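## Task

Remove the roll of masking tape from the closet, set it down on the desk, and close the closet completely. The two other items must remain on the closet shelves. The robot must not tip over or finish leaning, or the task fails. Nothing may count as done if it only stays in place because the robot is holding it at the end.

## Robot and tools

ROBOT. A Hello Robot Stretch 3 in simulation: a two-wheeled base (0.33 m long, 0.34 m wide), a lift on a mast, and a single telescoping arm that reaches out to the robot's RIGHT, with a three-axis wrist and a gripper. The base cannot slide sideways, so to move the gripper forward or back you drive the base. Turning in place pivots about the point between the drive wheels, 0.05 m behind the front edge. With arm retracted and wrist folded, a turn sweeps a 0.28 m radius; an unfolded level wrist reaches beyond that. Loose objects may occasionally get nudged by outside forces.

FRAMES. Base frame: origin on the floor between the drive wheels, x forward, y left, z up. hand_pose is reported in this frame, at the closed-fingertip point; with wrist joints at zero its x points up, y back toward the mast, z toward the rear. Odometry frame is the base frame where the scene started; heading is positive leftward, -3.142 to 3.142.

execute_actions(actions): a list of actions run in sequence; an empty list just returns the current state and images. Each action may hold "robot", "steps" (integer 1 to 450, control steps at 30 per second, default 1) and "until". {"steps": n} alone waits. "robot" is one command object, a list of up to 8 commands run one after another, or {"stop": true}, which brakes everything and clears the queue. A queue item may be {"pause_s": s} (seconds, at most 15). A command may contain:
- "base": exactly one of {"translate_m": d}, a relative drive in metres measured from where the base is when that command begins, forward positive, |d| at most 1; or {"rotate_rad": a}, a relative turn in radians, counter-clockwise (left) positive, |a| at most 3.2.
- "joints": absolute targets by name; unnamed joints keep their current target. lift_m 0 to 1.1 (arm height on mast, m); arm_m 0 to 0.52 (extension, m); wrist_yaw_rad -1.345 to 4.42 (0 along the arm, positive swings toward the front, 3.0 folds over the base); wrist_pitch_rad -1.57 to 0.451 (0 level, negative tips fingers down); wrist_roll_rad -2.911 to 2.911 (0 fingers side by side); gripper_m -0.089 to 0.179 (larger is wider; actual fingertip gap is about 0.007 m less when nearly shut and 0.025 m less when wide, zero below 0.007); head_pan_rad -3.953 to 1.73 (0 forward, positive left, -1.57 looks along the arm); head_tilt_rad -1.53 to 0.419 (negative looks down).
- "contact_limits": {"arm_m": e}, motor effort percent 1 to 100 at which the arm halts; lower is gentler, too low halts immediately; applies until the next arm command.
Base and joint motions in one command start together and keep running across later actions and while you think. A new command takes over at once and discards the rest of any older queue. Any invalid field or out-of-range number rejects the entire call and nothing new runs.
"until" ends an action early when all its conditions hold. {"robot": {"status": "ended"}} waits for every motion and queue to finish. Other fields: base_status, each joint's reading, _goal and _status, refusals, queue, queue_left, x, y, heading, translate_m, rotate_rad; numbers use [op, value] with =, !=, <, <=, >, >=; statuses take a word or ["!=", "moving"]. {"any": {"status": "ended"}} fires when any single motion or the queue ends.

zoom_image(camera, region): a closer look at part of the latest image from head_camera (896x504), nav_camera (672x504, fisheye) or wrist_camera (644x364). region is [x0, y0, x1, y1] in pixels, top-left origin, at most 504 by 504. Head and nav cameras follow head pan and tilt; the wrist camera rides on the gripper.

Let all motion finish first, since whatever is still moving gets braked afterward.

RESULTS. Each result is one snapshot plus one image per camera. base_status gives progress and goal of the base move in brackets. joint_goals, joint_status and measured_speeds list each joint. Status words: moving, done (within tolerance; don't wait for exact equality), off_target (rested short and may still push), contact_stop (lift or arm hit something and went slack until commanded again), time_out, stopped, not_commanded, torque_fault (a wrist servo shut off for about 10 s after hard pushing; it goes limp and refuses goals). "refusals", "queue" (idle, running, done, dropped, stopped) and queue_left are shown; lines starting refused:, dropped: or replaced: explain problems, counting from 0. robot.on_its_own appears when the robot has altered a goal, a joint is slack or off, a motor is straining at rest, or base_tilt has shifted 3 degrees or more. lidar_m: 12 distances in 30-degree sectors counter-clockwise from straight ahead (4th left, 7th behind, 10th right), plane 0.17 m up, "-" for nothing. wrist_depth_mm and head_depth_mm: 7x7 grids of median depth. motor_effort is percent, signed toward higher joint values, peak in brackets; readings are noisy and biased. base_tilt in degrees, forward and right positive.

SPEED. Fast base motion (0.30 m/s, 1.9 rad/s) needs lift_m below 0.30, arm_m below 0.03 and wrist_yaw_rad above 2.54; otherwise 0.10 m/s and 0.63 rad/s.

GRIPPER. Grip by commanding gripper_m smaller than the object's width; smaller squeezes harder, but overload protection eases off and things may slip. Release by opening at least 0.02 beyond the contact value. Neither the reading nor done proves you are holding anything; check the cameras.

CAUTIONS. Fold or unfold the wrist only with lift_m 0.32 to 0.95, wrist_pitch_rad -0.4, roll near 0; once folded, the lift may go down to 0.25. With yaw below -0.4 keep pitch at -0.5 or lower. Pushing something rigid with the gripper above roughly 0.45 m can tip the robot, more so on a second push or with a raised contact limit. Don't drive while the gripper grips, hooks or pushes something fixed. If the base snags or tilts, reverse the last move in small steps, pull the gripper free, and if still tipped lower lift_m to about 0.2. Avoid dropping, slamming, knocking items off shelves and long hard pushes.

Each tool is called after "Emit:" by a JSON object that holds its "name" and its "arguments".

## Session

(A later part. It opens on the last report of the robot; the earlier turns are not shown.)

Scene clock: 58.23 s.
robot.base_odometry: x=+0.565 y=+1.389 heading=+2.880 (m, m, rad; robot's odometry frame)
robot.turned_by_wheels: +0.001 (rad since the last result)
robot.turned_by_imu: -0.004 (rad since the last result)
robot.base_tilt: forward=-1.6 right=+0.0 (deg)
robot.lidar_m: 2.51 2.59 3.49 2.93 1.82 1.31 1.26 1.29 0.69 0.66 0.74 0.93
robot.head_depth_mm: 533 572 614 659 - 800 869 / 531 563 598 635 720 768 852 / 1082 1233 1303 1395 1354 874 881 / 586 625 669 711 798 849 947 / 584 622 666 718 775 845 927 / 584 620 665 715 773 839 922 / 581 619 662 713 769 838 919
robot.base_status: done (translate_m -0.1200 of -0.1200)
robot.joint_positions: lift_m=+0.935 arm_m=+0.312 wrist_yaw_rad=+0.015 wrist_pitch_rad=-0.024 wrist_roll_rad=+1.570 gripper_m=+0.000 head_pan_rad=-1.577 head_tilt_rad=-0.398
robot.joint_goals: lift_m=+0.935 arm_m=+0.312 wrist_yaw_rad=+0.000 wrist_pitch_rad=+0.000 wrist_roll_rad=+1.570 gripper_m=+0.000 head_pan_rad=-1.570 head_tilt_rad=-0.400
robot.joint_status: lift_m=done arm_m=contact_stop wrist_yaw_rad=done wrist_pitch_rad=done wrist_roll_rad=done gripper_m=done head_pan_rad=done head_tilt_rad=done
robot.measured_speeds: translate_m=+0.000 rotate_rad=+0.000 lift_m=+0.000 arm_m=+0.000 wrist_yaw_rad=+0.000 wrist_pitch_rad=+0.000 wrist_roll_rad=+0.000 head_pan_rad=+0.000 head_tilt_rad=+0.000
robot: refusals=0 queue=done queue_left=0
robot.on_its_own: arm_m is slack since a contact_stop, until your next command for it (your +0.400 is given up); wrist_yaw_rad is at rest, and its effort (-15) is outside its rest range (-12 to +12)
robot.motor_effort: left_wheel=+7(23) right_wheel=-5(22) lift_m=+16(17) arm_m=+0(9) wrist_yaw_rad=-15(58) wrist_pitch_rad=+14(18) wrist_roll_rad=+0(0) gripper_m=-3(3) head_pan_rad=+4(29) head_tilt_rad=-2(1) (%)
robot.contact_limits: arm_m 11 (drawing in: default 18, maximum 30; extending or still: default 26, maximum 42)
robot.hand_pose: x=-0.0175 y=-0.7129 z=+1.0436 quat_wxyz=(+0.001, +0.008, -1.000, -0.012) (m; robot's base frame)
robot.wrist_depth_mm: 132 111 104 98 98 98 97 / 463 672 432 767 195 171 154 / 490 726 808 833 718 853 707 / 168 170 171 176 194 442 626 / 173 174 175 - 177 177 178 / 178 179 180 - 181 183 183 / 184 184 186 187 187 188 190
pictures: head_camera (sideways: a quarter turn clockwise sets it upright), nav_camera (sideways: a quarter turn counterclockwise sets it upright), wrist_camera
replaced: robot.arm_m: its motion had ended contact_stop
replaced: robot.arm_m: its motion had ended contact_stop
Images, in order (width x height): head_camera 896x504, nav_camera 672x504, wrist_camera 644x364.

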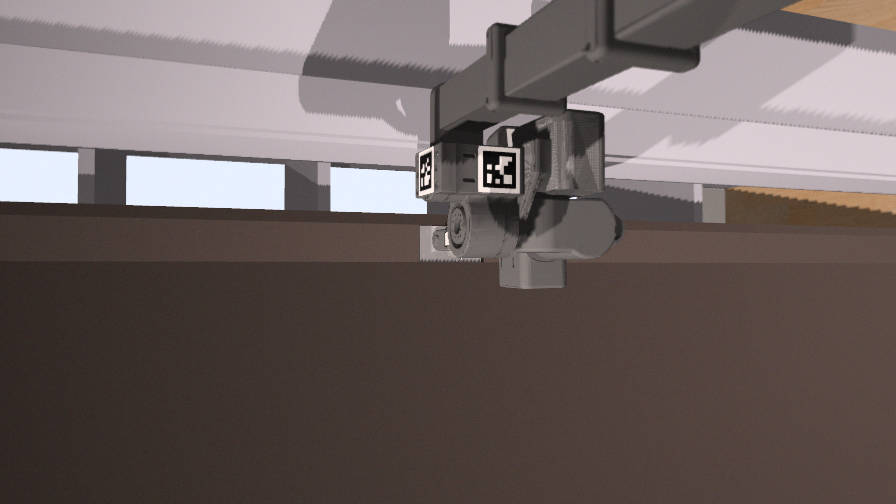

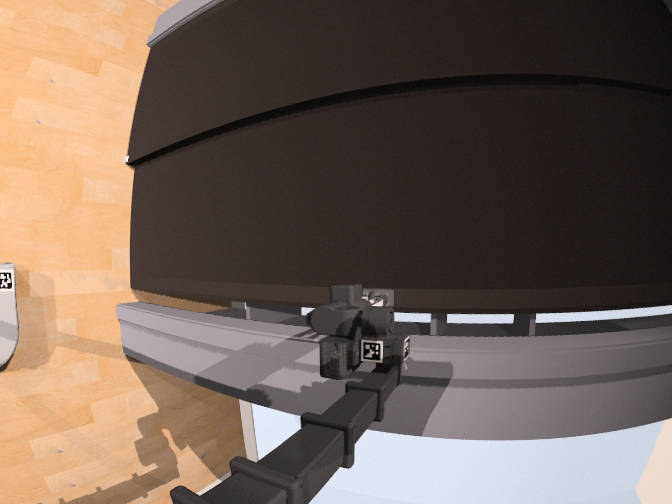

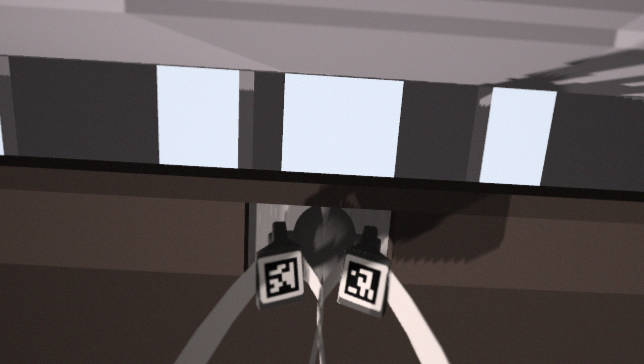

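Emit:
{"name": "execute_actions", "arguments": {"actions": [{"robot":{"joints":{"arm_m":0.4},"contact_limits":{"arm_m":11}},"steps":300,"until":{"robot":{"status":"ended"}}},{"robot":{"base":{"translate_m":-0.085}},"steps":450,"until":{"robot":{"status":"ended"}}},{"robot":{"joints":{"arm_m":0.15}},"steps":300,"until":{"robot":{"status":"ended"}}}]}}

Scene clock: 66.17 s.
robot.base_odometry: x=+0.647 y=+1.367 heading=+2.880 (m, m, rad; robot's odometry frame)
robot.turned_by_wheels: +0.000 (rad since the last result)
robot.turned_by_imu: -0.003 (rad since the last result)
robot.base_tilt: forward=-1.6 right=+0.0 (deg)
robot.lidar_m: 2.59 2.68 3.52 2.95 1.70 1.22 1.17 1.21 0.69 0.65 0.75 0.94
robot.head_depth_mm: 537 574 620 677 1515 - 1386 / 537 572 613 659 - - 879 / 528 560 603 649 686 - 865 / 583 621 664 721 772 - 920 / 586 625 668 720 779 849 932 / 586 623 667 718 777 844 925 / 583 620 663 714 771 840 924
robot.base_status: done (translate_m -0.0850 of -0.0850)
robot.joint_positions: lift_m=+0.935 arm_m=+0.150 wrist_yaw_rad=+0.001 wrist_pitch_rad=-0.020 wrist_roll_rad=+1.570 gripper_m=+0.000 head_pan_rad=-1.577 head_tilt_rad=-0.398
robot.joint_goals: lift_m=+0.935 arm_m=+0.150 wrist_yaw_rad=+0.000 wrist_pitch_rad=+0.000 wrist_roll_rad=+1.570 gripper_m=+0.000 head_pan_rad=-1.570 head_tilt_rad=-0.400
robot.joint_status: lift_m=done arm_m=done wrist_yaw_rad=done wrist_pitch_rad=done wrist_roll_rad=done gripper_m=done head_pan_rad=done head_tilt_rad=done
robot.measured_speeds: translate_m=+0.000 rotate_rad=+0.000 lift_m=+0.000 arm_m=+0.000 wrist_yaw_rad=+0.000 wrist_pitch_rad=+0.000 wrist_roll_rad=+0.000 head_pan_rad=+0.000 head_tilt_rad=+0.000
robot: refusals=0 queue=done queue_left=0
robot.motor_effort: left_wheel=+2(37) right_wheel=-1(26) lift_m=+17(16) arm_m=-2(9) wrist_yaw_rad=+0(80) wrist_pitch_rad=+11(18) wrist_roll_rad=+0(0) gripper_m=-3(4) head_pan_rad=+4(4) head_tilt_rad=-1(1) (%)
robot.hand_pose: x=-0.0211 y=-0.5510 z=+1.0448 quat_wxyz=(+0.001, +0.000, -1.000, -0.010) (m; robot's base frame)
robot.wrist_depth_mm: 252 251 253 253 255 255 255 / 257 257 258 261 262 260 261 / 250 253 254 256 257 265 267 / 339 273 260 261 261 262 262 / 346 346 348 - 349 351 354 / 352 358 353 366 357 361 361 / 366 366 366 367 371 371 374
pictures: head_camera (sideways: a quarter turn clockwise sets it upright), nav_camera (sideways: a quarter turn counterclockwise sets it upright), wrist_camera
replaced: robot.arm_m: its motion had ended contact_stop
Images, in order (width x height): head_camera 896x504, nav_camera 672x504, wrist_camera 644x364.

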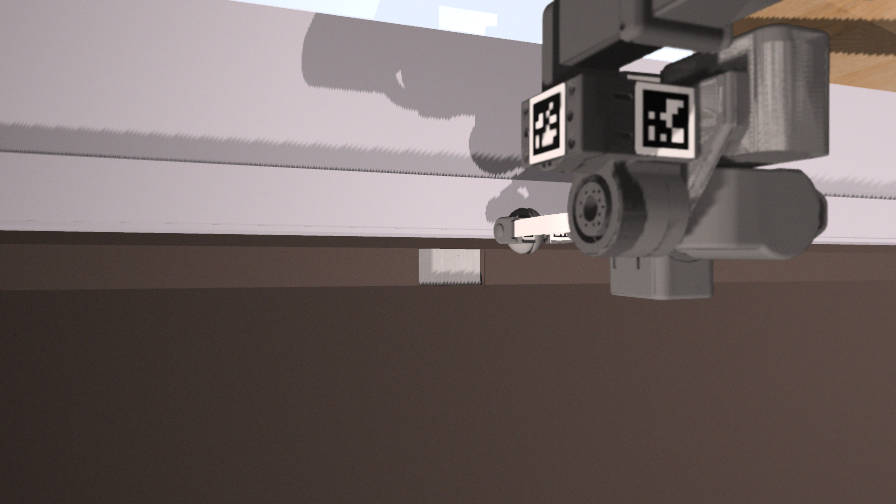

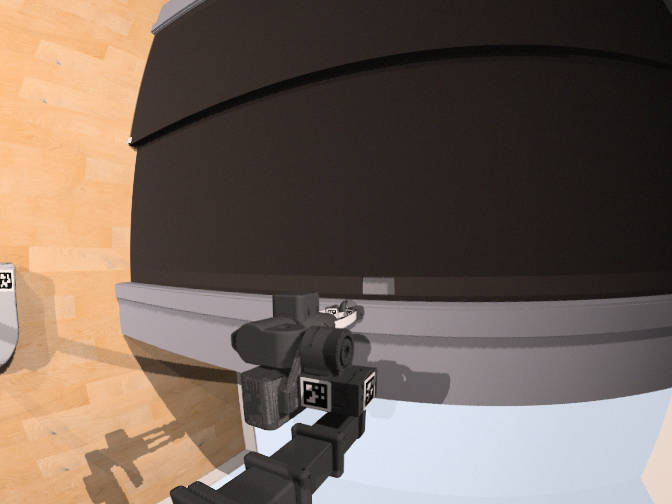

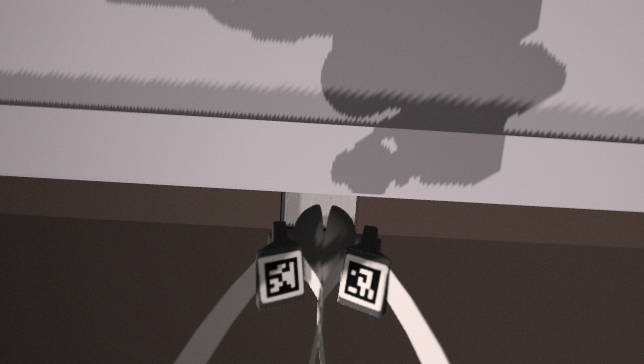

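Emit:
{"name": "execute_actions", "arguments": {"actions": [{"robot":[{"base":{"rotate_rad":0.02}},{"base":{"translate_m":1.0}}],"steps":450,"until":{"robot":{"status":"ended"}}}]}}

Scene clock: 78.23 s.
robot.base_odometry: x=-0.324 y=+1.607 heading=+2.900 (m, m, rad; robot's odometry frame)
robot.turned_by_wheels: +0.020 (rad since the last result)
robot.turned_by_imu: +0.021 (rad since the last result)
robot.base_tilt: forward=-1.7 right=-0.1 (deg)
robot.lidar_m: 1.60 1.66 2.28 2.92 3.04 2.24 2.17 1.02 0.70 0.66 0.67 1.66
robot.head_depth_mm: 548 585 625 673 712 - 885 / 548 585 625 672 - - 890 / 548 584 624 672 711 - 881 / 547 583 624 671 718 - 882 / 548 582 624 671 724 792 870 / 547 576 613 656 707 762 836 / 523 556 599 647 707 769 843
robot.base_status: done (translate_m +1.0000 of +1.0000)
robot.joint_positions: lift_m=+0.935 arm_m=+0.150 wrist_yaw_rad=+0.001 wrist_pitch_rad=-0.020 wrist_roll_rad=+1.570 gripper_m=+0.000 head_pan_rad=-1.577 head_tilt_rad=-0.398
robot.joint_goals: lift_m=+0.935 arm_m=+0.150 wrist_yaw_rad=+0.000 wrist_pitch_rad=+0.000 wrist_roll_rad=+1.570 gripper_m=+0.000 head_pan_rad=-1.570 head_tilt_rad=-0.400
robot.joint_status: lift_m=done arm_m=done wrist_yaw_rad=done wrist_pitch_rad=done wrist_roll_rad=done gripper_m=done head_pan_rad=done head_tilt_rad=done
robot.measured_speeds: translate_m=+0.000 rotate_rad=+0.000 lift_m=+0.000 arm_m=+0.000 wrist_yaw_rad=+0.000 wrist_pitch_rad=+0.000 wrist_roll_rad=+0.000 head_pan_rad=+0.000 head_tilt_rad=+0.000
robot: refusals=0 queue=done queue_left=0
robot.motor_effort: left_wheel=-2(5) right_wheel=+1(4) lift_m=+16(16) arm_m=-2(2) wrist_yaw_rad=-1(1) wrist_pitch_rad=+12(11) wrist_roll_rad=+0(0) gripper_m=-3(3) head_pan_rad=+4(4) head_tilt_rad=-1(1) (%)
robot.hand_pose: x=-0.0211 y=-0.5510 z=+1.0448 quat_wxyz=(+0.001, +0.000, -1.000, -0.010) (m; robot's base frame)
robot.wrist_depth_mm: 261 263 263 263 264 266 267 / 268 271 272 272 272 275 273 / 277 278 282 280 280 281 285 / 282 284 290 291 288 287 292 / 296 297 298 - 300 301 299 / 306 305 305 310 309 313 308 / 314 315 315 327 317 322 318
pictures: head_camera (sideways: a quarter turn clockwise sets it upright), nav_camera (sideways: a quarter turn counterclockwise sets it upright), wrist_camera
Images, in order (width x height): head_camera 896x504, nav_camera 672x504, wrist_camera 644x364.

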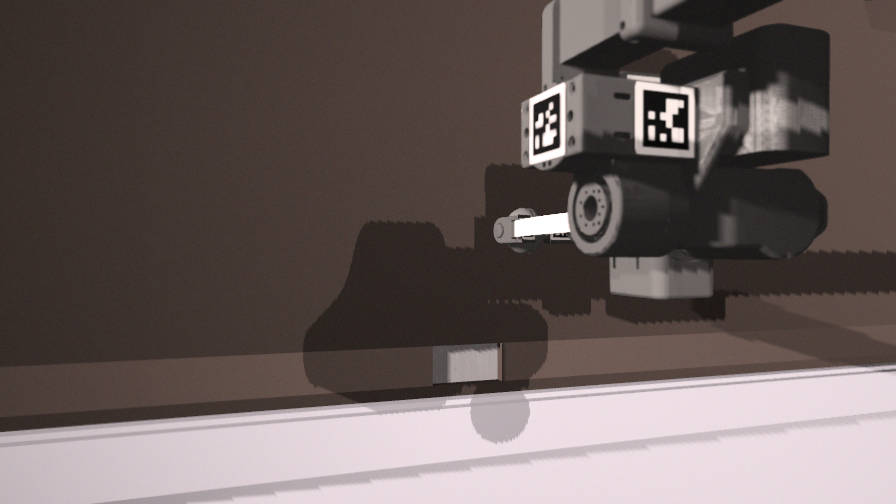

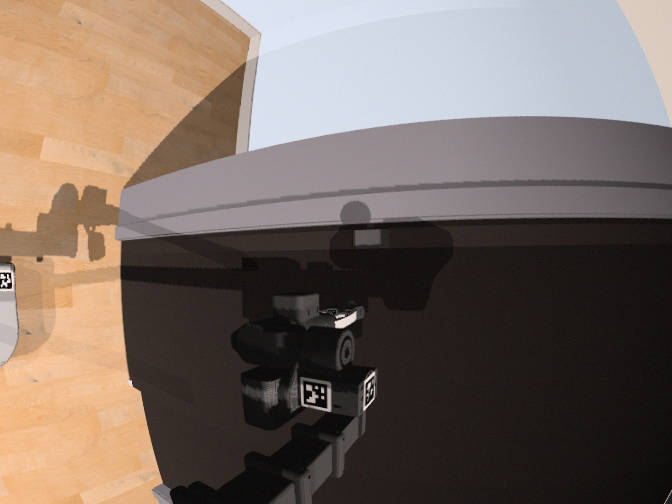

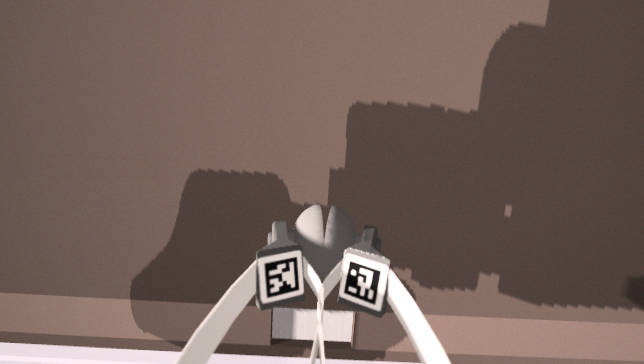

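Emit:
{"name": "execute_actions", "arguments": {"actions": [{"robot":{"base":{"translate_m":0.143}},"steps":450,"until":{"robot":{"status":"ended"}}},{"robot":{"joints":{"arm_m":0.4},"contact_limits":{"arm_m":11}},"steps":300,"until":{"robot":{"status":"ended"}}},{"robot":{"base":{"translate_m":-0.08}},"steps":450,"until":{"robot":{"status":"ended"}}}]}}

Scene clock: 85.00 s.
robot.base_odometry: x=-0.385 y=+1.622 heading=+2.900 (m, m, rad; robot's odometry frame)
robot.turned_by_wheels: +0.000 (rad since the last result)
robot.turned_by_imu: -0.008 (rad since the last result)
robot.base_tilt: forward=-1.6 right=+0.0 (deg)
robot.lidar_m: 1.54 1.59 2.17 2.93 3.16 2.32 2.23 1.03 0.70 0.65 0.68 1.59
robot.head_depth_mm: 550 588 628 676 - 805 880 / 550 587 628 665 - 799 874 / 549 585 627 661 - 799 873 / 558 596 641 1051 - 828 899 / 1105 1231 1063 1118 1349 861 869 / 523 554 594 644 697 762 844 / 531 565 606 651 705 766 853
robot.base_status: done (translate_m -0.0800 of -0.0800)
robot.joint_positions: lift_m=+0.935 arm_m=+0.269 wrist_yaw_rad=-0.005 wrist_pitch_rad=-0.024 wrist_roll_rad=+1.570 gripper_m=+0.000 head_pan_rad=-1.577 head_tilt_rad=-0.398
robot.joint_goals: lift_m=+0.935 arm_m=+0.269 wrist_yaw_rad=+0.000 wrist_pitch_rad=+0.000 wrist_roll_rad=+1.570 gripper_m=+0.000 head_pan_rad=-1.570 head_tilt_rad=-0.400
robot.joint_status: lift_m=done arm_m=contact_stop wrist_yaw_rad=done wrist_pitch_rad=done wrist_roll_rad=done gripper_m=done head_pan_rad=done head_tilt_rad=done
robot.measured_speeds: translate_m=+0.000 rotate_rad=+0.000 lift_m=+0.000 arm_m=+0.000 wrist_yaw_rad=+0.000 wrist_pitch_rad=+0.000 wrist_roll_rad=+0.000 head_pan_rad=+0.000 head_tilt_rad=+0.000
robot: refusals=0 queue=done queue_left=0
robot.on_its_own: arm_m is slack since a contact_stop, until your next command for it (your +0.400 is given up)
robot.motor_effort: left_wheel=-1(23) right_wheel=+1(19) lift_m=+17(17) arm_m=+0(9) wrist_yaw_rad=+4(54) wrist_pitch_rad=+14(20) wrist_roll_rad=+0(0) gripper_m=-3(3) head_pan_rad=+3(4) head_tilt_rad=-1(1) (%)
robot.contact_limits: arm_m 11 (drawing in: default 18, maximum 30; extending or still: default 26, maximum 42)
robot.hand_pose: x=-0.0226 y=-0.6699 z=+1.0437 quat_wxyz=(+0.001, -0.002, -1.000, -0.012) (m; robot's base frame)
robot.wrist_depth_mm: 155 154 155 156 157 157 159 / 158 159 159 160 161 162 163 / 163 163 164 165 165 167 167 / 168 169 170 169 171 172 173 / 173 173 175 - 177 178 178 / 458 462 472 - 180 182 182 / 249 255 264 267 272 286 290
pictures: head_camera (sideways: a quarter turn clockwise sets it upright), nav_camera (sideways: a quarter turn counterclockwise sets it upright), wrist_camera
Images, in order (width x height): head_camera 896x504, nav_camera 672x504, wrist_camera 644x364.

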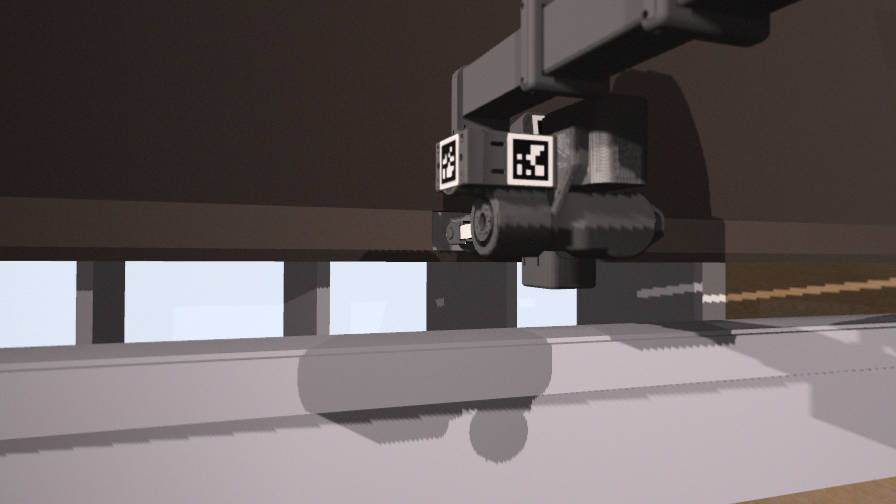

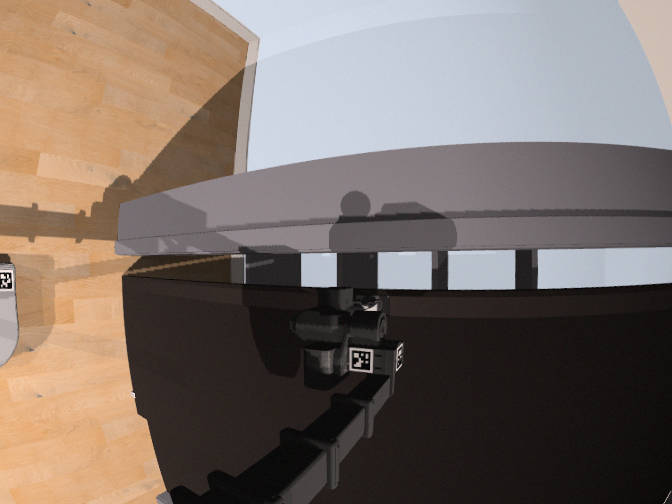

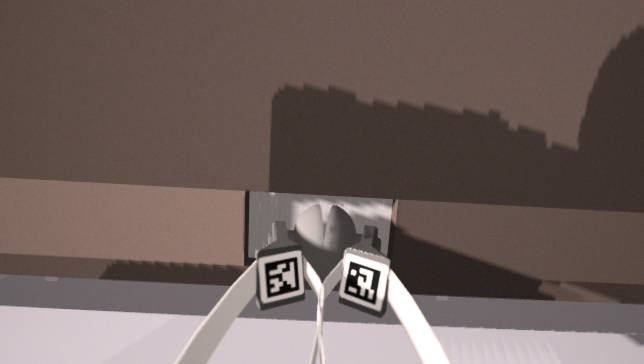

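Emit:
{"name": "execute_actions", "arguments": {"actions": [{"robot":{"joints":{"arm_m":0.4},"contact_limits":{"arm_m":11}},"steps":300,"until":{"robot":{"status":"ended"}}},{"robot":{"base":{"translate_m":-0.12}},"steps":450,"until":{"robot":{"status":"ended"}}},{"robot":{"joints":{"arm_m":0.4},"contact_limits":{"arm_m":11}},"steps":300,"until":{"robot":{"status":"ended"}}},{"robot":{"base":{"translate_m":-0.12}},"steps":450,"until":{"robot":{"status":"ended"}}},{"robot":{"joints":{"arm_m":0.4},"contact_limits":{"arm_m":11}},"steps":300,"until":{"robot":{"status":"ended"}}},{"robot":{"base":{"translate_m":-0.12},"joints":{"head_pan_rad":-1.25}},"steps":450,"until":{"robot":{"status":"ended"}}}]}}

Scene clock: 93.77 s.
robot.base_odometry: x=-0.036 y=+1.536 heading=+2.900 (m, m, rad; robot's odometry frame)
robot.turned_by_wheels: +0.000 (rad since the last result)
robot.turned_by_imu: -0.005 (rad since the last result)
robot.base_tilt: forward=-1.7 right=-0.1 (deg)
robot.lidar_m: 1.90 1.96 2.68 2.90 2.65 1.95 1.87 0.99 0.71 0.68 0.79 1.97
robot.head_depth_mm: 1090 1179 606 641 - 748 802 / 1134 1228 1292 1288 1474 1249 1314 / 1159 1270 1314 1289 1510 1605 1417 / 1211 1310 1361 1287 1540 1658 1418 / 1104 1212 1235 1276 1398 1465 1418 / 927 973 1017 874 908 957 1023 / 644 673 713 766 835 926 1036
robot.base_status: done (translate_m -0.1200 of -0.1200)
robot.joint_positions: lift_m=+0.935 arm_m=+0.272 wrist_yaw_rad=+0.013 wrist_pitch_rad=-0.026 wrist_roll_rad=+1.570 gripper_m=+0.000 head_pan_rad=-1.257 head_tilt_rad=-0.398
robot.joint_goals: lift_m=+0.935 arm_m=+0.272 wrist_yaw_rad=+0.000 wrist_pitch_rad=+0.000 wrist_roll_rad=+1.570 gripper_m=+0.000 head_pan_rad=-1.250 head_tilt_rad=-0.400
robot.joint_status: lift_m=done arm_m=contact_stop wrist_yaw_rad=done wrist_pitch_rad=done wrist_roll_rad=done gripper_m=done head_pan_rad=done head_tilt_rad=done
robot.measured_speeds: translate_m=+0.000 rotate_rad=+0.000 lift_m=+0.000 arm_m=+0.000 wrist_yaw_rad=+0.000 wrist_pitch_rad=+0.000 wrist_roll_rad=+0.000 head_pan_rad=+0.000 head_tilt_rad=+0.000
robot: refusals=0 queue=done queue_left=0
robot.on_its_own: arm_m is slack since a contact_stop, until your next command for it (your +0.400 is given up)
robot.motor_effort: left_wheel=+4(18) right_wheel=-3(18) lift_m=+17(16) arm_m=+1(9) wrist_yaw_rad=-11(55) wrist_pitch_rad=+15(18) wrist_roll_rad=+0(0) gripper_m=-3(3) head_pan_rad=+4(30) head_tilt_rad=-2(2) (%)
robot.contact_limits: arm_m 11 (drawing in: default 18, maximum 30; extending or still: default 26, maximum 42)
robot.hand_pose: x=-0.0182 y=-0.6727 z=+1.0431 quat_wxyz=(+0.001, +0.006, -1.000, -0.014) (m; robot's base frame)
robot.wrist_depth_mm: 152 152 154 153 154 156 158 / 157 157 158 159 159 160 161 / 161 162 163 163 164 166 167 / 167 168 168 169 169 171 172 / 172 173 174 - 176 176 177 / 514 178 178 183 181 183 183 / 699 768 783 912 838 926 655
pictures: head_camera (sideways: a quarter turn clockwise sets it upright), nav_camera (sideways: a quarter turn counterclockwise sets it upright), wrist_camera
replaced: robot.arm_m: its motion had ended contact_stop
replaced: robot.arm_m: its motion had ended contact_stop
Images, in order (width x height): head_camera 896x504, nav_camera 672x504, wrist_camera 644x364.

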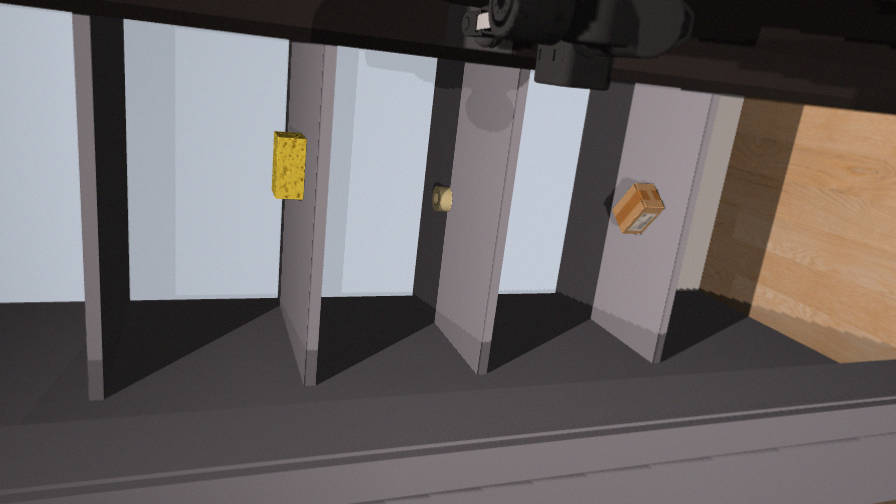

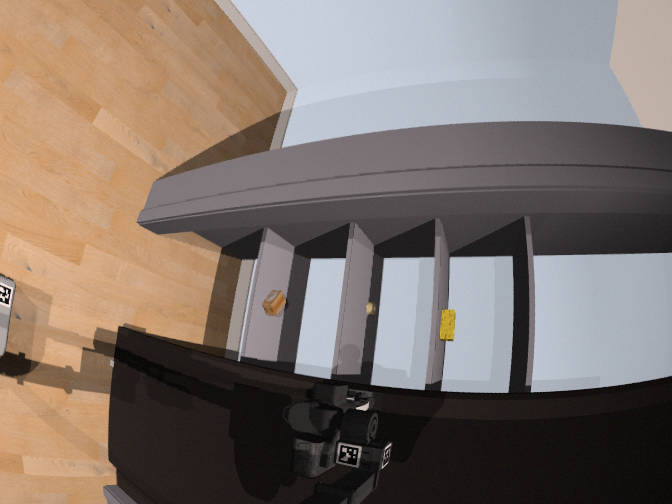

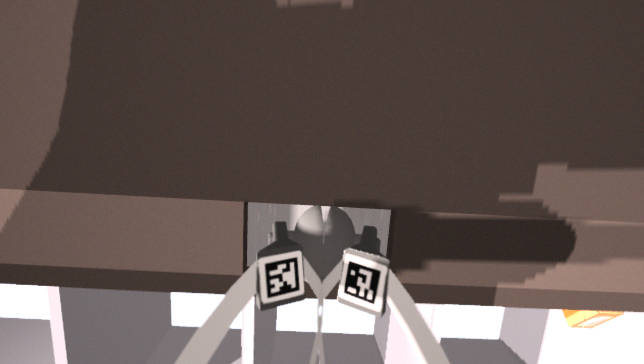

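Emit:
{"name": "execute_actions", "arguments": {"actions": [{"robot":[{"joints":{"arm_m":0.0,"head_pan_rad":-1.57}},{"joints":{"wrist_yaw_rad":1.5,"wrist_roll_rad":0,"gripper_m":0.12},"base":{"rotate_rad":-0.6}},{"base":{"translate_m":0.37}},{"base":{"rotate_rad":0.6}},{"joints":{"wrist_yaw_rad":0.0}}],"steps":450,"until":{"robot":{"status":"ended"}}},{"steps":450,"until":{"robot":{"status":"ended"}}}]}}

Scene clock: 108.23 s.
robot.base_odometry: x=-0.282 y=+1.812 heading=+2.900 (m, m, rad; robot's odometry frame)
robot.turned_by_wheels: +0.000 (rad since the last result)
robot.turned_by_imu: -0.002 (rad since the last result)
robot.base_tilt: forward=-1.7 right=+0.0 (deg)
robot.lidar_m: 1.59 1.65 2.24 3.13 3.07 2.26 2.17 0.66 0.55 0.55 0.46 1.65
robot.head_depth_mm: 876 1056 1090 1194 1002 1158 - / 881 1055 1083 1189 973 1153 1385 / 885 1056 839 1193 996 1272 - / 891 1058 1070 1194 995 1240 - / 897 1053 1068 1192 994 1113 1339 / 867 1035 906 1049 891 630 635 / 409 410 411 428 461 498 546
robot.base_status: done (rotate_rad +0.5999 of +0.6000)
robot.joint_positions: lift_m=+0.935 arm_m=+0.001 wrist_yaw_rad=+0.002 wrist_pitch_rad=-0.024 wrist_roll_rad=+0.005 gripper_m=+0.120 head_pan_rad=-1.563 head_tilt_rad=-0.398
robot.joint_goals: lift_m=+0.935 arm_m=+0.000 wrist_yaw_rad=+0.000 wrist_pitch_rad=+0.000 wrist_roll_rad=+0.000 gripper_m=+0.120 head_pan_rad=-1.570 head_tilt_rad=-0.400
robot.joint_status: lift_m=done arm_m=done wrist_yaw_rad=done wrist_pitch_rad=done wrist_roll_rad=done gripper_m=done head_pan_rad=done head_tilt_rad=done
robot.measured_speeds: translate_m=+0.000 rotate_rad=+0.000 lift_m=+0.000 arm_m=+0.000 wrist_yaw_rad=+0.000 wrist_pitch_rad=+0.000 wrist_roll_rad=+0.000 head_pan_rad=+0.000 head_tilt_rad=+0.000
robot: refusals=0 queue=done queue_left=0
robot.motor_effort: left_wheel=-3(11) right_wheel=+2(5) lift_m=+17(17) arm_m=-2(5) wrist_yaw_rad=-2(10) wrist_pitch_rad=+14(15) wrist_roll_rad=-2(3) gripper_m=+0(81) head_pan_rad=-4(31) head_tilt_rad=-1(1) (%)
robot.hand_pose: x=-0.0209 y=-0.4018 z=+1.0440 quat_wxyz=(+0.706, +0.009, -0.708, -0.008) (m; robot's base frame)
robot.wrist_depth_mm: 201 277 849 867 877 884 871 / 205 284 696 887 906 873 902 / 209 286 898 994 935 932 895 / 209 292 888 980 963 967 959 / 212 276 682 686 751 801 807 / 222 - - - - 609 618 / 226 309 890 934 977 948 961
pictures: head_camera (sideways: a quarter turn clockwise sets it upright), nav_camera (sideways: a quarter turn counterclockwise sets it upright), wrist_camera
Images, in order (width x height): head_camera 896x504, nav_camera 672x504, wrist_camera 644x364.

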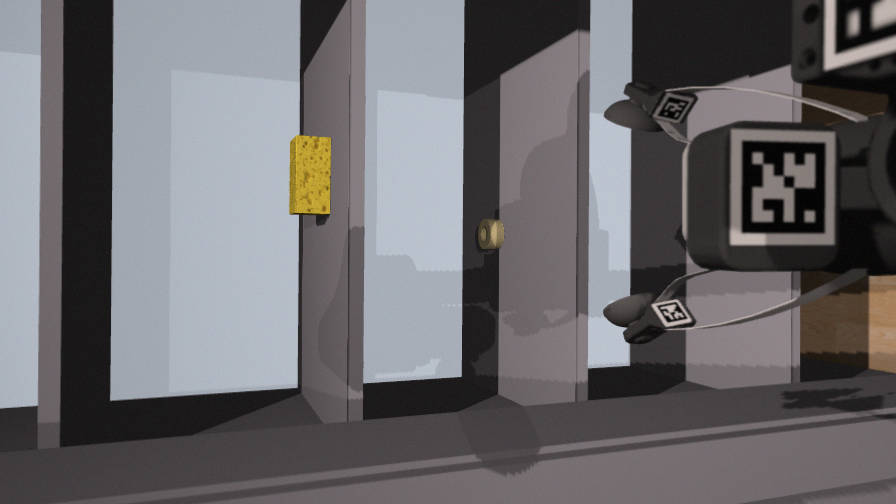

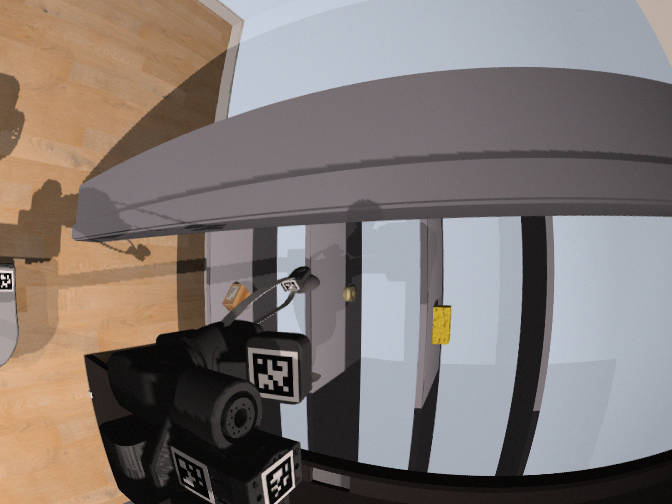

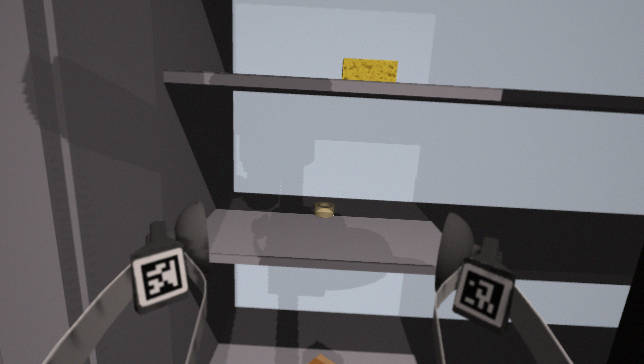

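Emit:
{"name": "execute_actions", "arguments": {"actions": [{"robot":[{"joints":{"lift_m":0.80}},{"joints":{"arm_m":0.40}}],"steps":450,"until":{"robot":{"status":"ended"}}}]}}

Scene clock: 115.10 s.
robot.base_odometry: x=-0.282 y=+1.812 heading=+2.900 (m, m, rad; robot's odometry frame)
robot.turned_by_wheels: +0.000 (rad since the last result)
robot.turned_by_imu: -0.002 (rad since the last result)
robot.base_tilt: forward=-1.6 right=+0.0 (deg)
robot.lidar_m: 1.59 1.65 2.25 3.14 3.06 2.26 2.18 0.67 0.55 0.55 0.46 1.66
robot.head_depth_mm: 881 1060 1084 1196 1000 1206 - / 883 1054 1086 1192 972 1096 1349 / 887 1059 835 1195 - 1112 1349 / 895 1056 1073 1193 1332 1102 1337 / 897 1057 1062 1187 995 1154 1338 / 865 1037 902 1047 891 630 635 / 409 410 411 429 461 498 547
robot.base_status: done (rotate_rad +0.5999 of +0.6000)
robot.joint_positions: lift_m=+0.800 arm_m=+0.400 wrist_yaw_rad=+0.000 wrist_pitch_rad=-0.023 wrist_roll_rad=+0.005 gripper_m=+0.120 head_pan_rad=-1.563 head_tilt_rad=-0.398
robot.joint_goals: lift_m=+0.800 arm_m=+0.400 wrist_yaw_rad=+0.000 wrist_pitch_rad=+0.000 wrist_roll_rad=+0.000 gripper_m=+0.120 head_pan_rad=-1.570 head_tilt_rad=-0.400
robot.joint_status: lift_m=done arm_m=done wrist_yaw_rad=done wrist_pitch_rad=done wrist_roll_rad=done gripper_m=done head_pan_rad=done head_tilt_rad=done
robot.measured_speeds: translate_m=+0.000 rotate_rad=+0.000 lift_m=+0.000 arm_m=+0.000 wrist_yaw_rad=+0.000 wrist_pitch_rad=+0.000 wrist_roll_rad=+0.000 head_pan_rad=+0.000 head_tilt_rad=+0.000
robot: refusals=0 queue=done queue_left=0
robot.motor_effort: left_wheel=-3(4) right_wheel=+2(2) lift_m=+16(20) arm_m=+3(5) wrist_yaw_rad=-1(3) wrist_pitch_rad=+13(14) wrist_roll_rad=-2(2) gripper_m=+0(0) head_pan_rad=-4(4) head_tilt_rad=-1(1) (%)
robot.hand_pose: x=-0.0214 y=-0.8003 z=+0.9092 quat_wxyz=(+0.706, +0.009, -0.708, -0.008) (m; robot's base frame)
robot.wrist_depth_mm: 314 444 512 504 506 505 497 / 320 452 524 525 517 516 516 / 323 454 528 550 540 545 537 / 327 436 533 555 556 567 561 / 297 329 333 344 353 373 383 / 229 - 241 245 251 280 268 / - 182 188 192 197 191 205
pictures: head_camera (sideways: a quarter turn clockwise sets it upright), nav_camera (sideways: a quarter turn counterclockwise sets it upright), wrist_camera
Images, in order (width x height): head_camera 896x504, nav_camera 672x504, wrist_camera 644x364.

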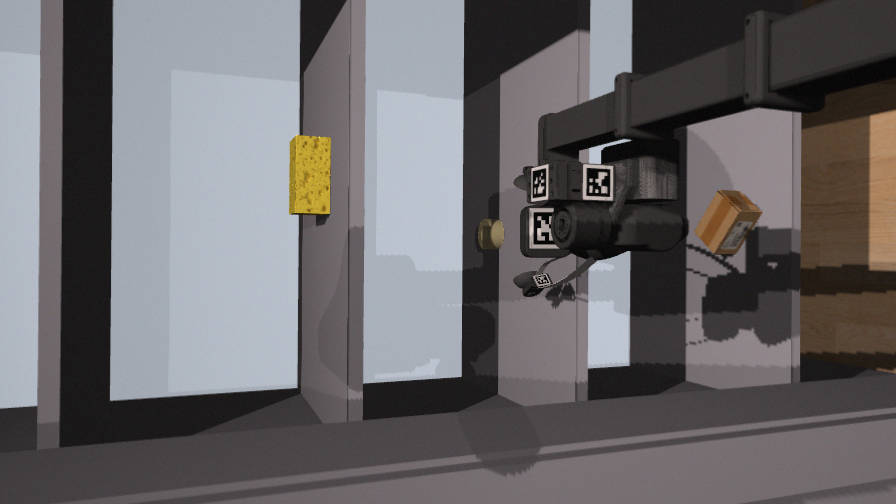

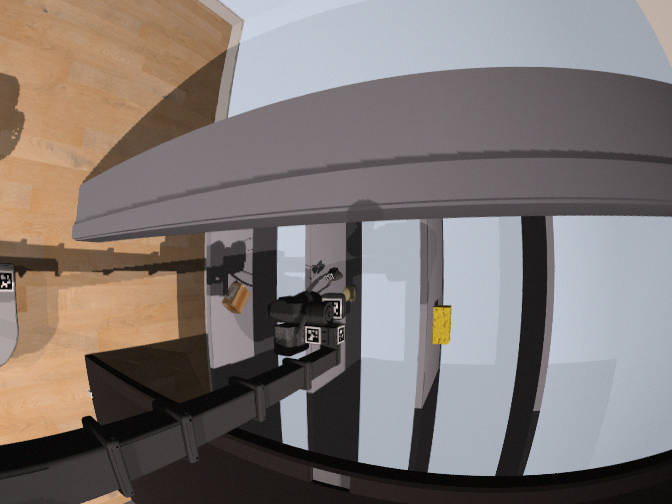

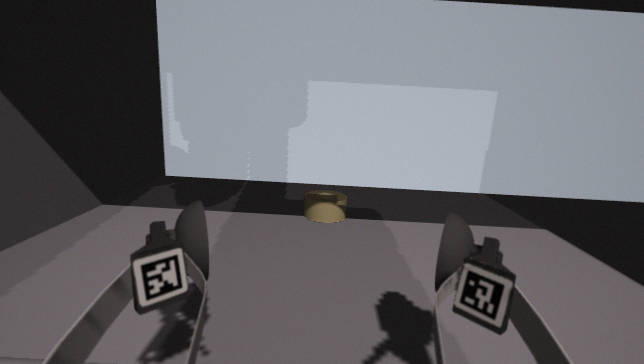

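Emit:
{"name": "execute_actions", "arguments": {"actions": [{"robot":[{"joints":{"arm_m":0.0}},{"joints":{"wrist_yaw_rad":1.9},"base":{"rotate_rad":-0.4}},{"base":{"translate_m":0.23}},{"base":{"rotate_rad":0.4}},{"base":{"translate_m":-0.212}},{"joints":{"wrist_yaw_rad":0.0}},{"joints":{"arm_m":0.40}}],"steps":450,"until":{"robot":{"status":"ended"}}},{"steps":450,"until":{"robot":{"status":"ended"}}}]}}

Scene clock: 133.40 s.
robot.base_odometry: x=-0.261 y=+1.898 heading=+2.900 (m, m, rad; robot's odometry frame)
robot.turned_by_wheels: +0.000 (rad since the last result)
robot.turned_by_imu: -0.004 (rad since the last result)
robot.base_tilt: forward=-1.6 right=-0.1 (deg)
robot.lidar_m: 1.59 1.65 2.25 3.22 3.07 2.25 2.17 0.54 0.48 0.93 0.38 1.55
robot.head_depth_mm: 738 974 928 1114 860 1158 983 / 742 977 925 1111 856 1163 983 / 742 977 758 1111 898 1157 959 / 747 975 920 1110 894 1155 976 / 751 977 912 1111 892 1154 978 / 755 955 871 1048 881 1063 922 / 651 695 412 414 416 418 439
robot.base_status: done (translate_m -0.2120 of -0.2120)
robot.joint_positions: lift_m=+0.800 arm_m=+0.001 wrist_yaw_rad=+0.975 wrist_pitch_rad=-0.024 wrist_roll_rad=+0.001 gripper_m=+0.120 head_pan_rad=-1.563 head_tilt_rad=-0.398
robot.joint_goals: lift_m=+0.800 arm_m=+0.000 wrist_yaw_rad=+0.925 wrist_pitch_rad=+0.000 wrist_roll_rad=+0.000 gripper_m=+0.120 head_pan_rad=-1.570 head_tilt_rad=-0.400
robot.joint_status: lift_m=done arm_m=done wrist_yaw_rad=off_target wrist_pitch_rad=done wrist_roll_rad=done gripper_m=done head_pan_rad=done head_tilt_rad=done
robot.measured_speeds: translate_m=+0.000 rotate_rad=+0.000 lift_m=+0.000 arm_m=+0.000 wrist_yaw_rad=+0.000 wrist_pitch_rad=+0.000 wrist_roll_rad=+0.000 head_pan_rad=+0.000 head_tilt_rad=+0.000
robot: refusals=0 queue=dropped queue_left=0
robot.on_its_own: wrist_yaw_rad is held at +0.925, not at your +0.000, by its stall guard, which is still easing
robot.motor_effort: left_wheel=+5(16) right_wheel=-1(11) lift_m=+16(16) arm_m=+1(0) wrist_yaw_rad=-46(100) wrist_pitch_rad=+14(15) wrist_roll_rad=+0(2) gripper_m=+10(22) head_pan_rad=-4(4) head_tilt_rad=-2(1) (%)
robot.hand_pose: x=+0.1901 y=-0.2893 z=+0.9088 quat_wxyz=(+0.629, +0.339, -0.621, +0.323) (m; robot's base frame)
robot.wrist_depth_mm: - - - 280 201 146 173 / - - - 285 186 153 188 / - - - 295 189 157 204 / - - - 301 192 164 497 / - - - 308 207 172 395 / - - - 315 220 198 628 / - - - 325 203 195 683
pictures: head_camera (sideways: a quarter turn clockwise sets it upright), nav_camera (sideways: a quarter turn counterclockwise sets it upright), wrist_camera
dropped: robot: command 5 of its queue: wrist_yaw_rad: off_target
Images, in order (width x height): head_camera 896x504, nav_camera 672x504, wrist_camera 644x364.

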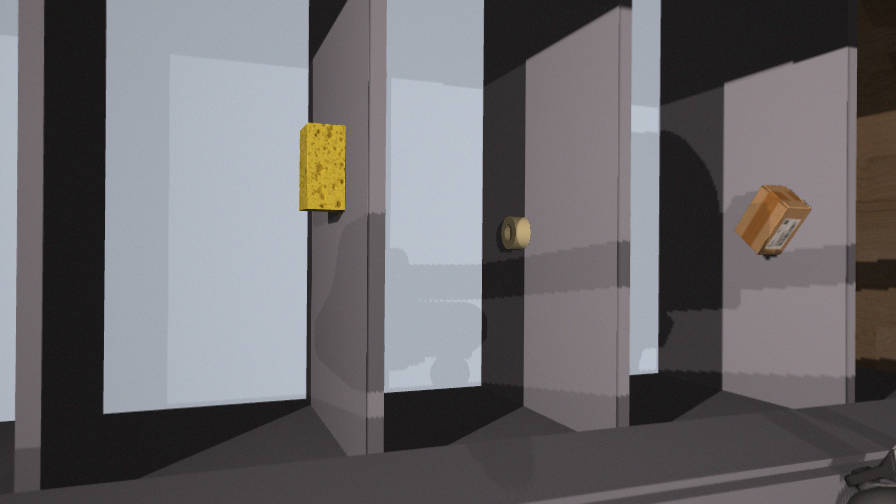

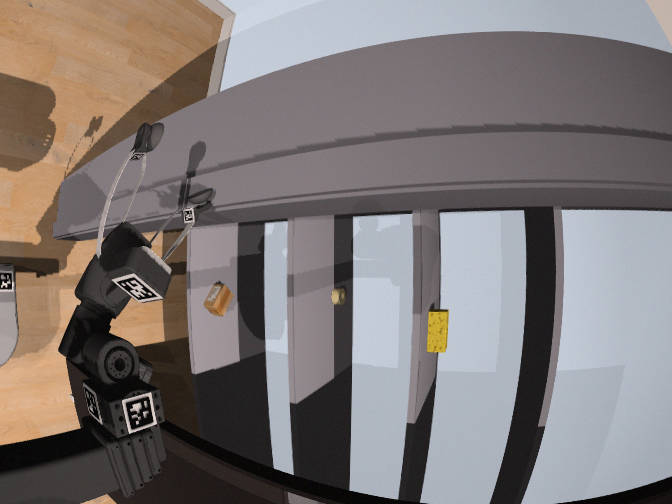

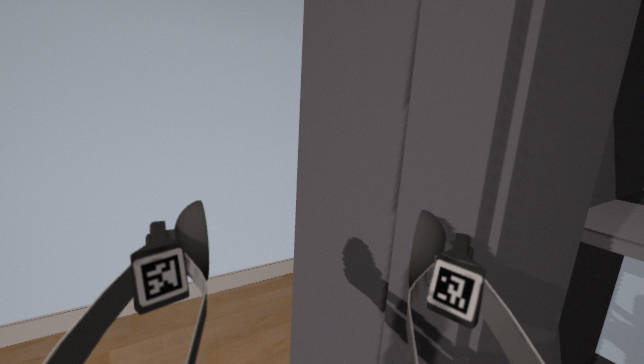

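Hit the frame. Back off, pitch down, then swing.

Emit:
{"name": "execute_actions", "arguments": {"actions": [{"robot":[{"joints":{"wrist_yaw_rad":1.3,"gripper_m":0.02}},{"joints":{"wrist_pitch_rad":-1.2}},{"joints":{"wrist_yaw_rad":0.0}},{"joints":{"wrist_pitch_rad":0.0}},{"joints":{"gripper_m":0.12}},{"joints":{"arm_m":0.40}}],"steps":450,"until":{"robot":{"status":"ended"}}},{"steps":450,"until":{"robot":{"status":"ended"}}}]}}

Scene clock: 145.77 s.
robot.base_odometry: x=-0.261 y=+1.898 heading=+2.900 (m, m, rad; robot's odometry frame)
robot.turned_by_wheels: +0.000 (rad since the last result)
robot.turned_by_imu: -0.004 (rad since the last result)
robot.base_tilt: forward=-1.6 right=+0.0 (deg)
robot.lidar_m: 1.59 1.65 2.25 3.23 3.07 2.26 2.17 0.54 0.48 0.93 0.38 1.55
robot.head_depth_mm: 744 973 919 1109 855 1200 - / 745 976 915 1113 920 1120 981 / 748 977 757 1115 - 1114 958 / 753 974 910 1109 893 1133 974 / 758 976 903 1114 889 1150 976 / 763 959 872 1049 879 1058 922 / 649 696 412 413 415 418 437
robot.base_status: done (translate_m -0.2120 of -0.2120)
robot.joint_positions: lift_m=+0.800 arm_m=+0.400 wrist_yaw_rad=+0.000 wrist_pitch_rad=-0.023 wrist_roll_rad=+0.001 gripper_m=+0.120 head_pan_rad=-1.563 head_tilt_rad=-0.398
robot.joint_goals: lift_m=+0.800 arm_m=+0.400 wrist_yaw_rad=+0.000 wrist_pitch_rad=+0.000 wrist_roll_rad=+0.000 gripper_m=+0.120 head_pan_rad=-1.570 head_tilt_rad=-0.400
robot.joint_status: lift_m=done arm_m=done wrist_yaw_rad=done wrist_pitch_rad=done wrist_roll_rad=done gripper_m=done head_pan_rad=done head_tilt_rad=done
robot.measured_speeds: translate_m=+0.000 rotate_rad=+0.000 lift_m=+0.000 arm_m=+0.000 wrist_yaw_rad=+0.000 wrist_pitch_rad=+0.000 wrist_roll_rad=+0.000 head_pan_rad=+0.000 head_tilt_rad=+0.000
robot: refusals=0 queue=done queue_left=0
robot.motor_effort: left_wheel=-2(6) right_wheel=+1(2) lift_m=+16(16) arm_m=+3(4) wrist_yaw_rad=+1(45) wrist_pitch_rad=+13(15) wrist_roll_rad=+0(0) gripper_m=+0(79) head_pan_rad=-4(3) head_tilt_rad=-1(1) (%)
robot.hand_pose: x=-0.0214 y=-0.8003 z=+0.9092 quat_wxyz=(+0.707, +0.009, -0.707, -0.008) (m; robot's base frame)
robot.wrist_depth_mm: 315 414 428 427 415 420 419 / 318 431 434 446 437 434 432 / 319 451 449 456 456 458 450 / 328 430 474 484 471 466 457 / 299 328 332 311 357 380 387 / 230 - 238 246 251 279 267 / - 182 188 192 197 192 207
pictures: head_camera (sideways: a quarter turn clockwise sets it upright), nav_camera (sideways: a quarter turn counterclockwise sets it upright), wrist_camera
Images, in order (width x height): head_camera 896x504, nav_camera 672x504, wrist_camera 644x364.

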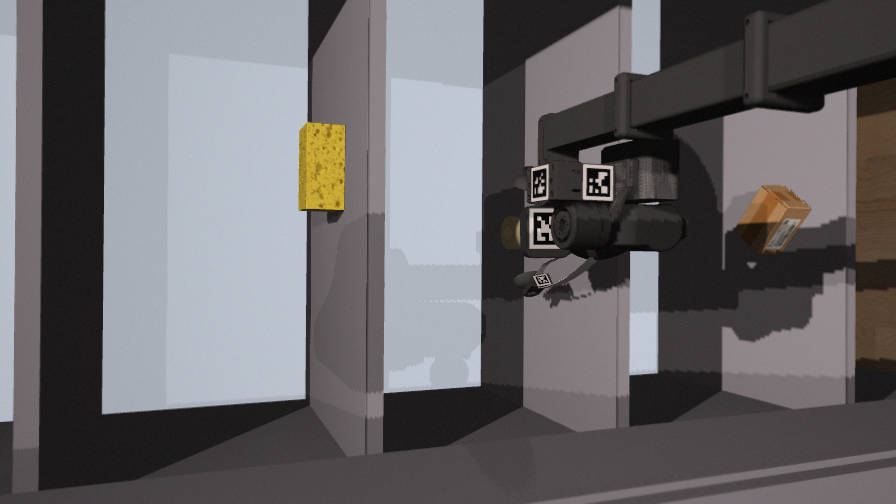

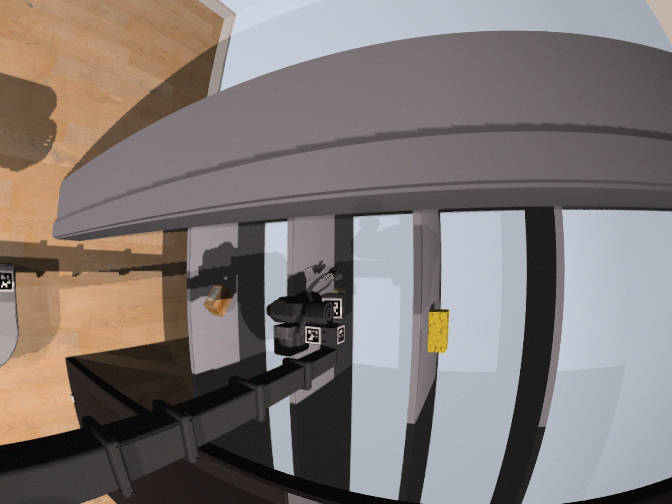

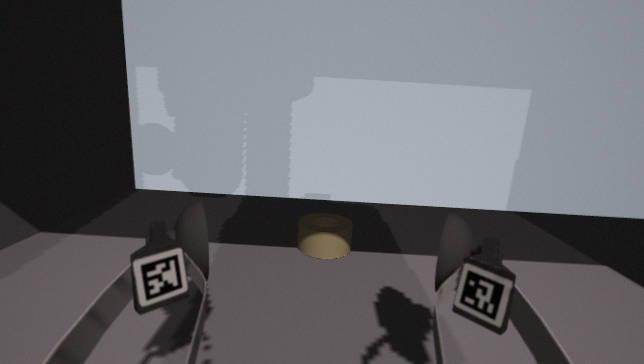

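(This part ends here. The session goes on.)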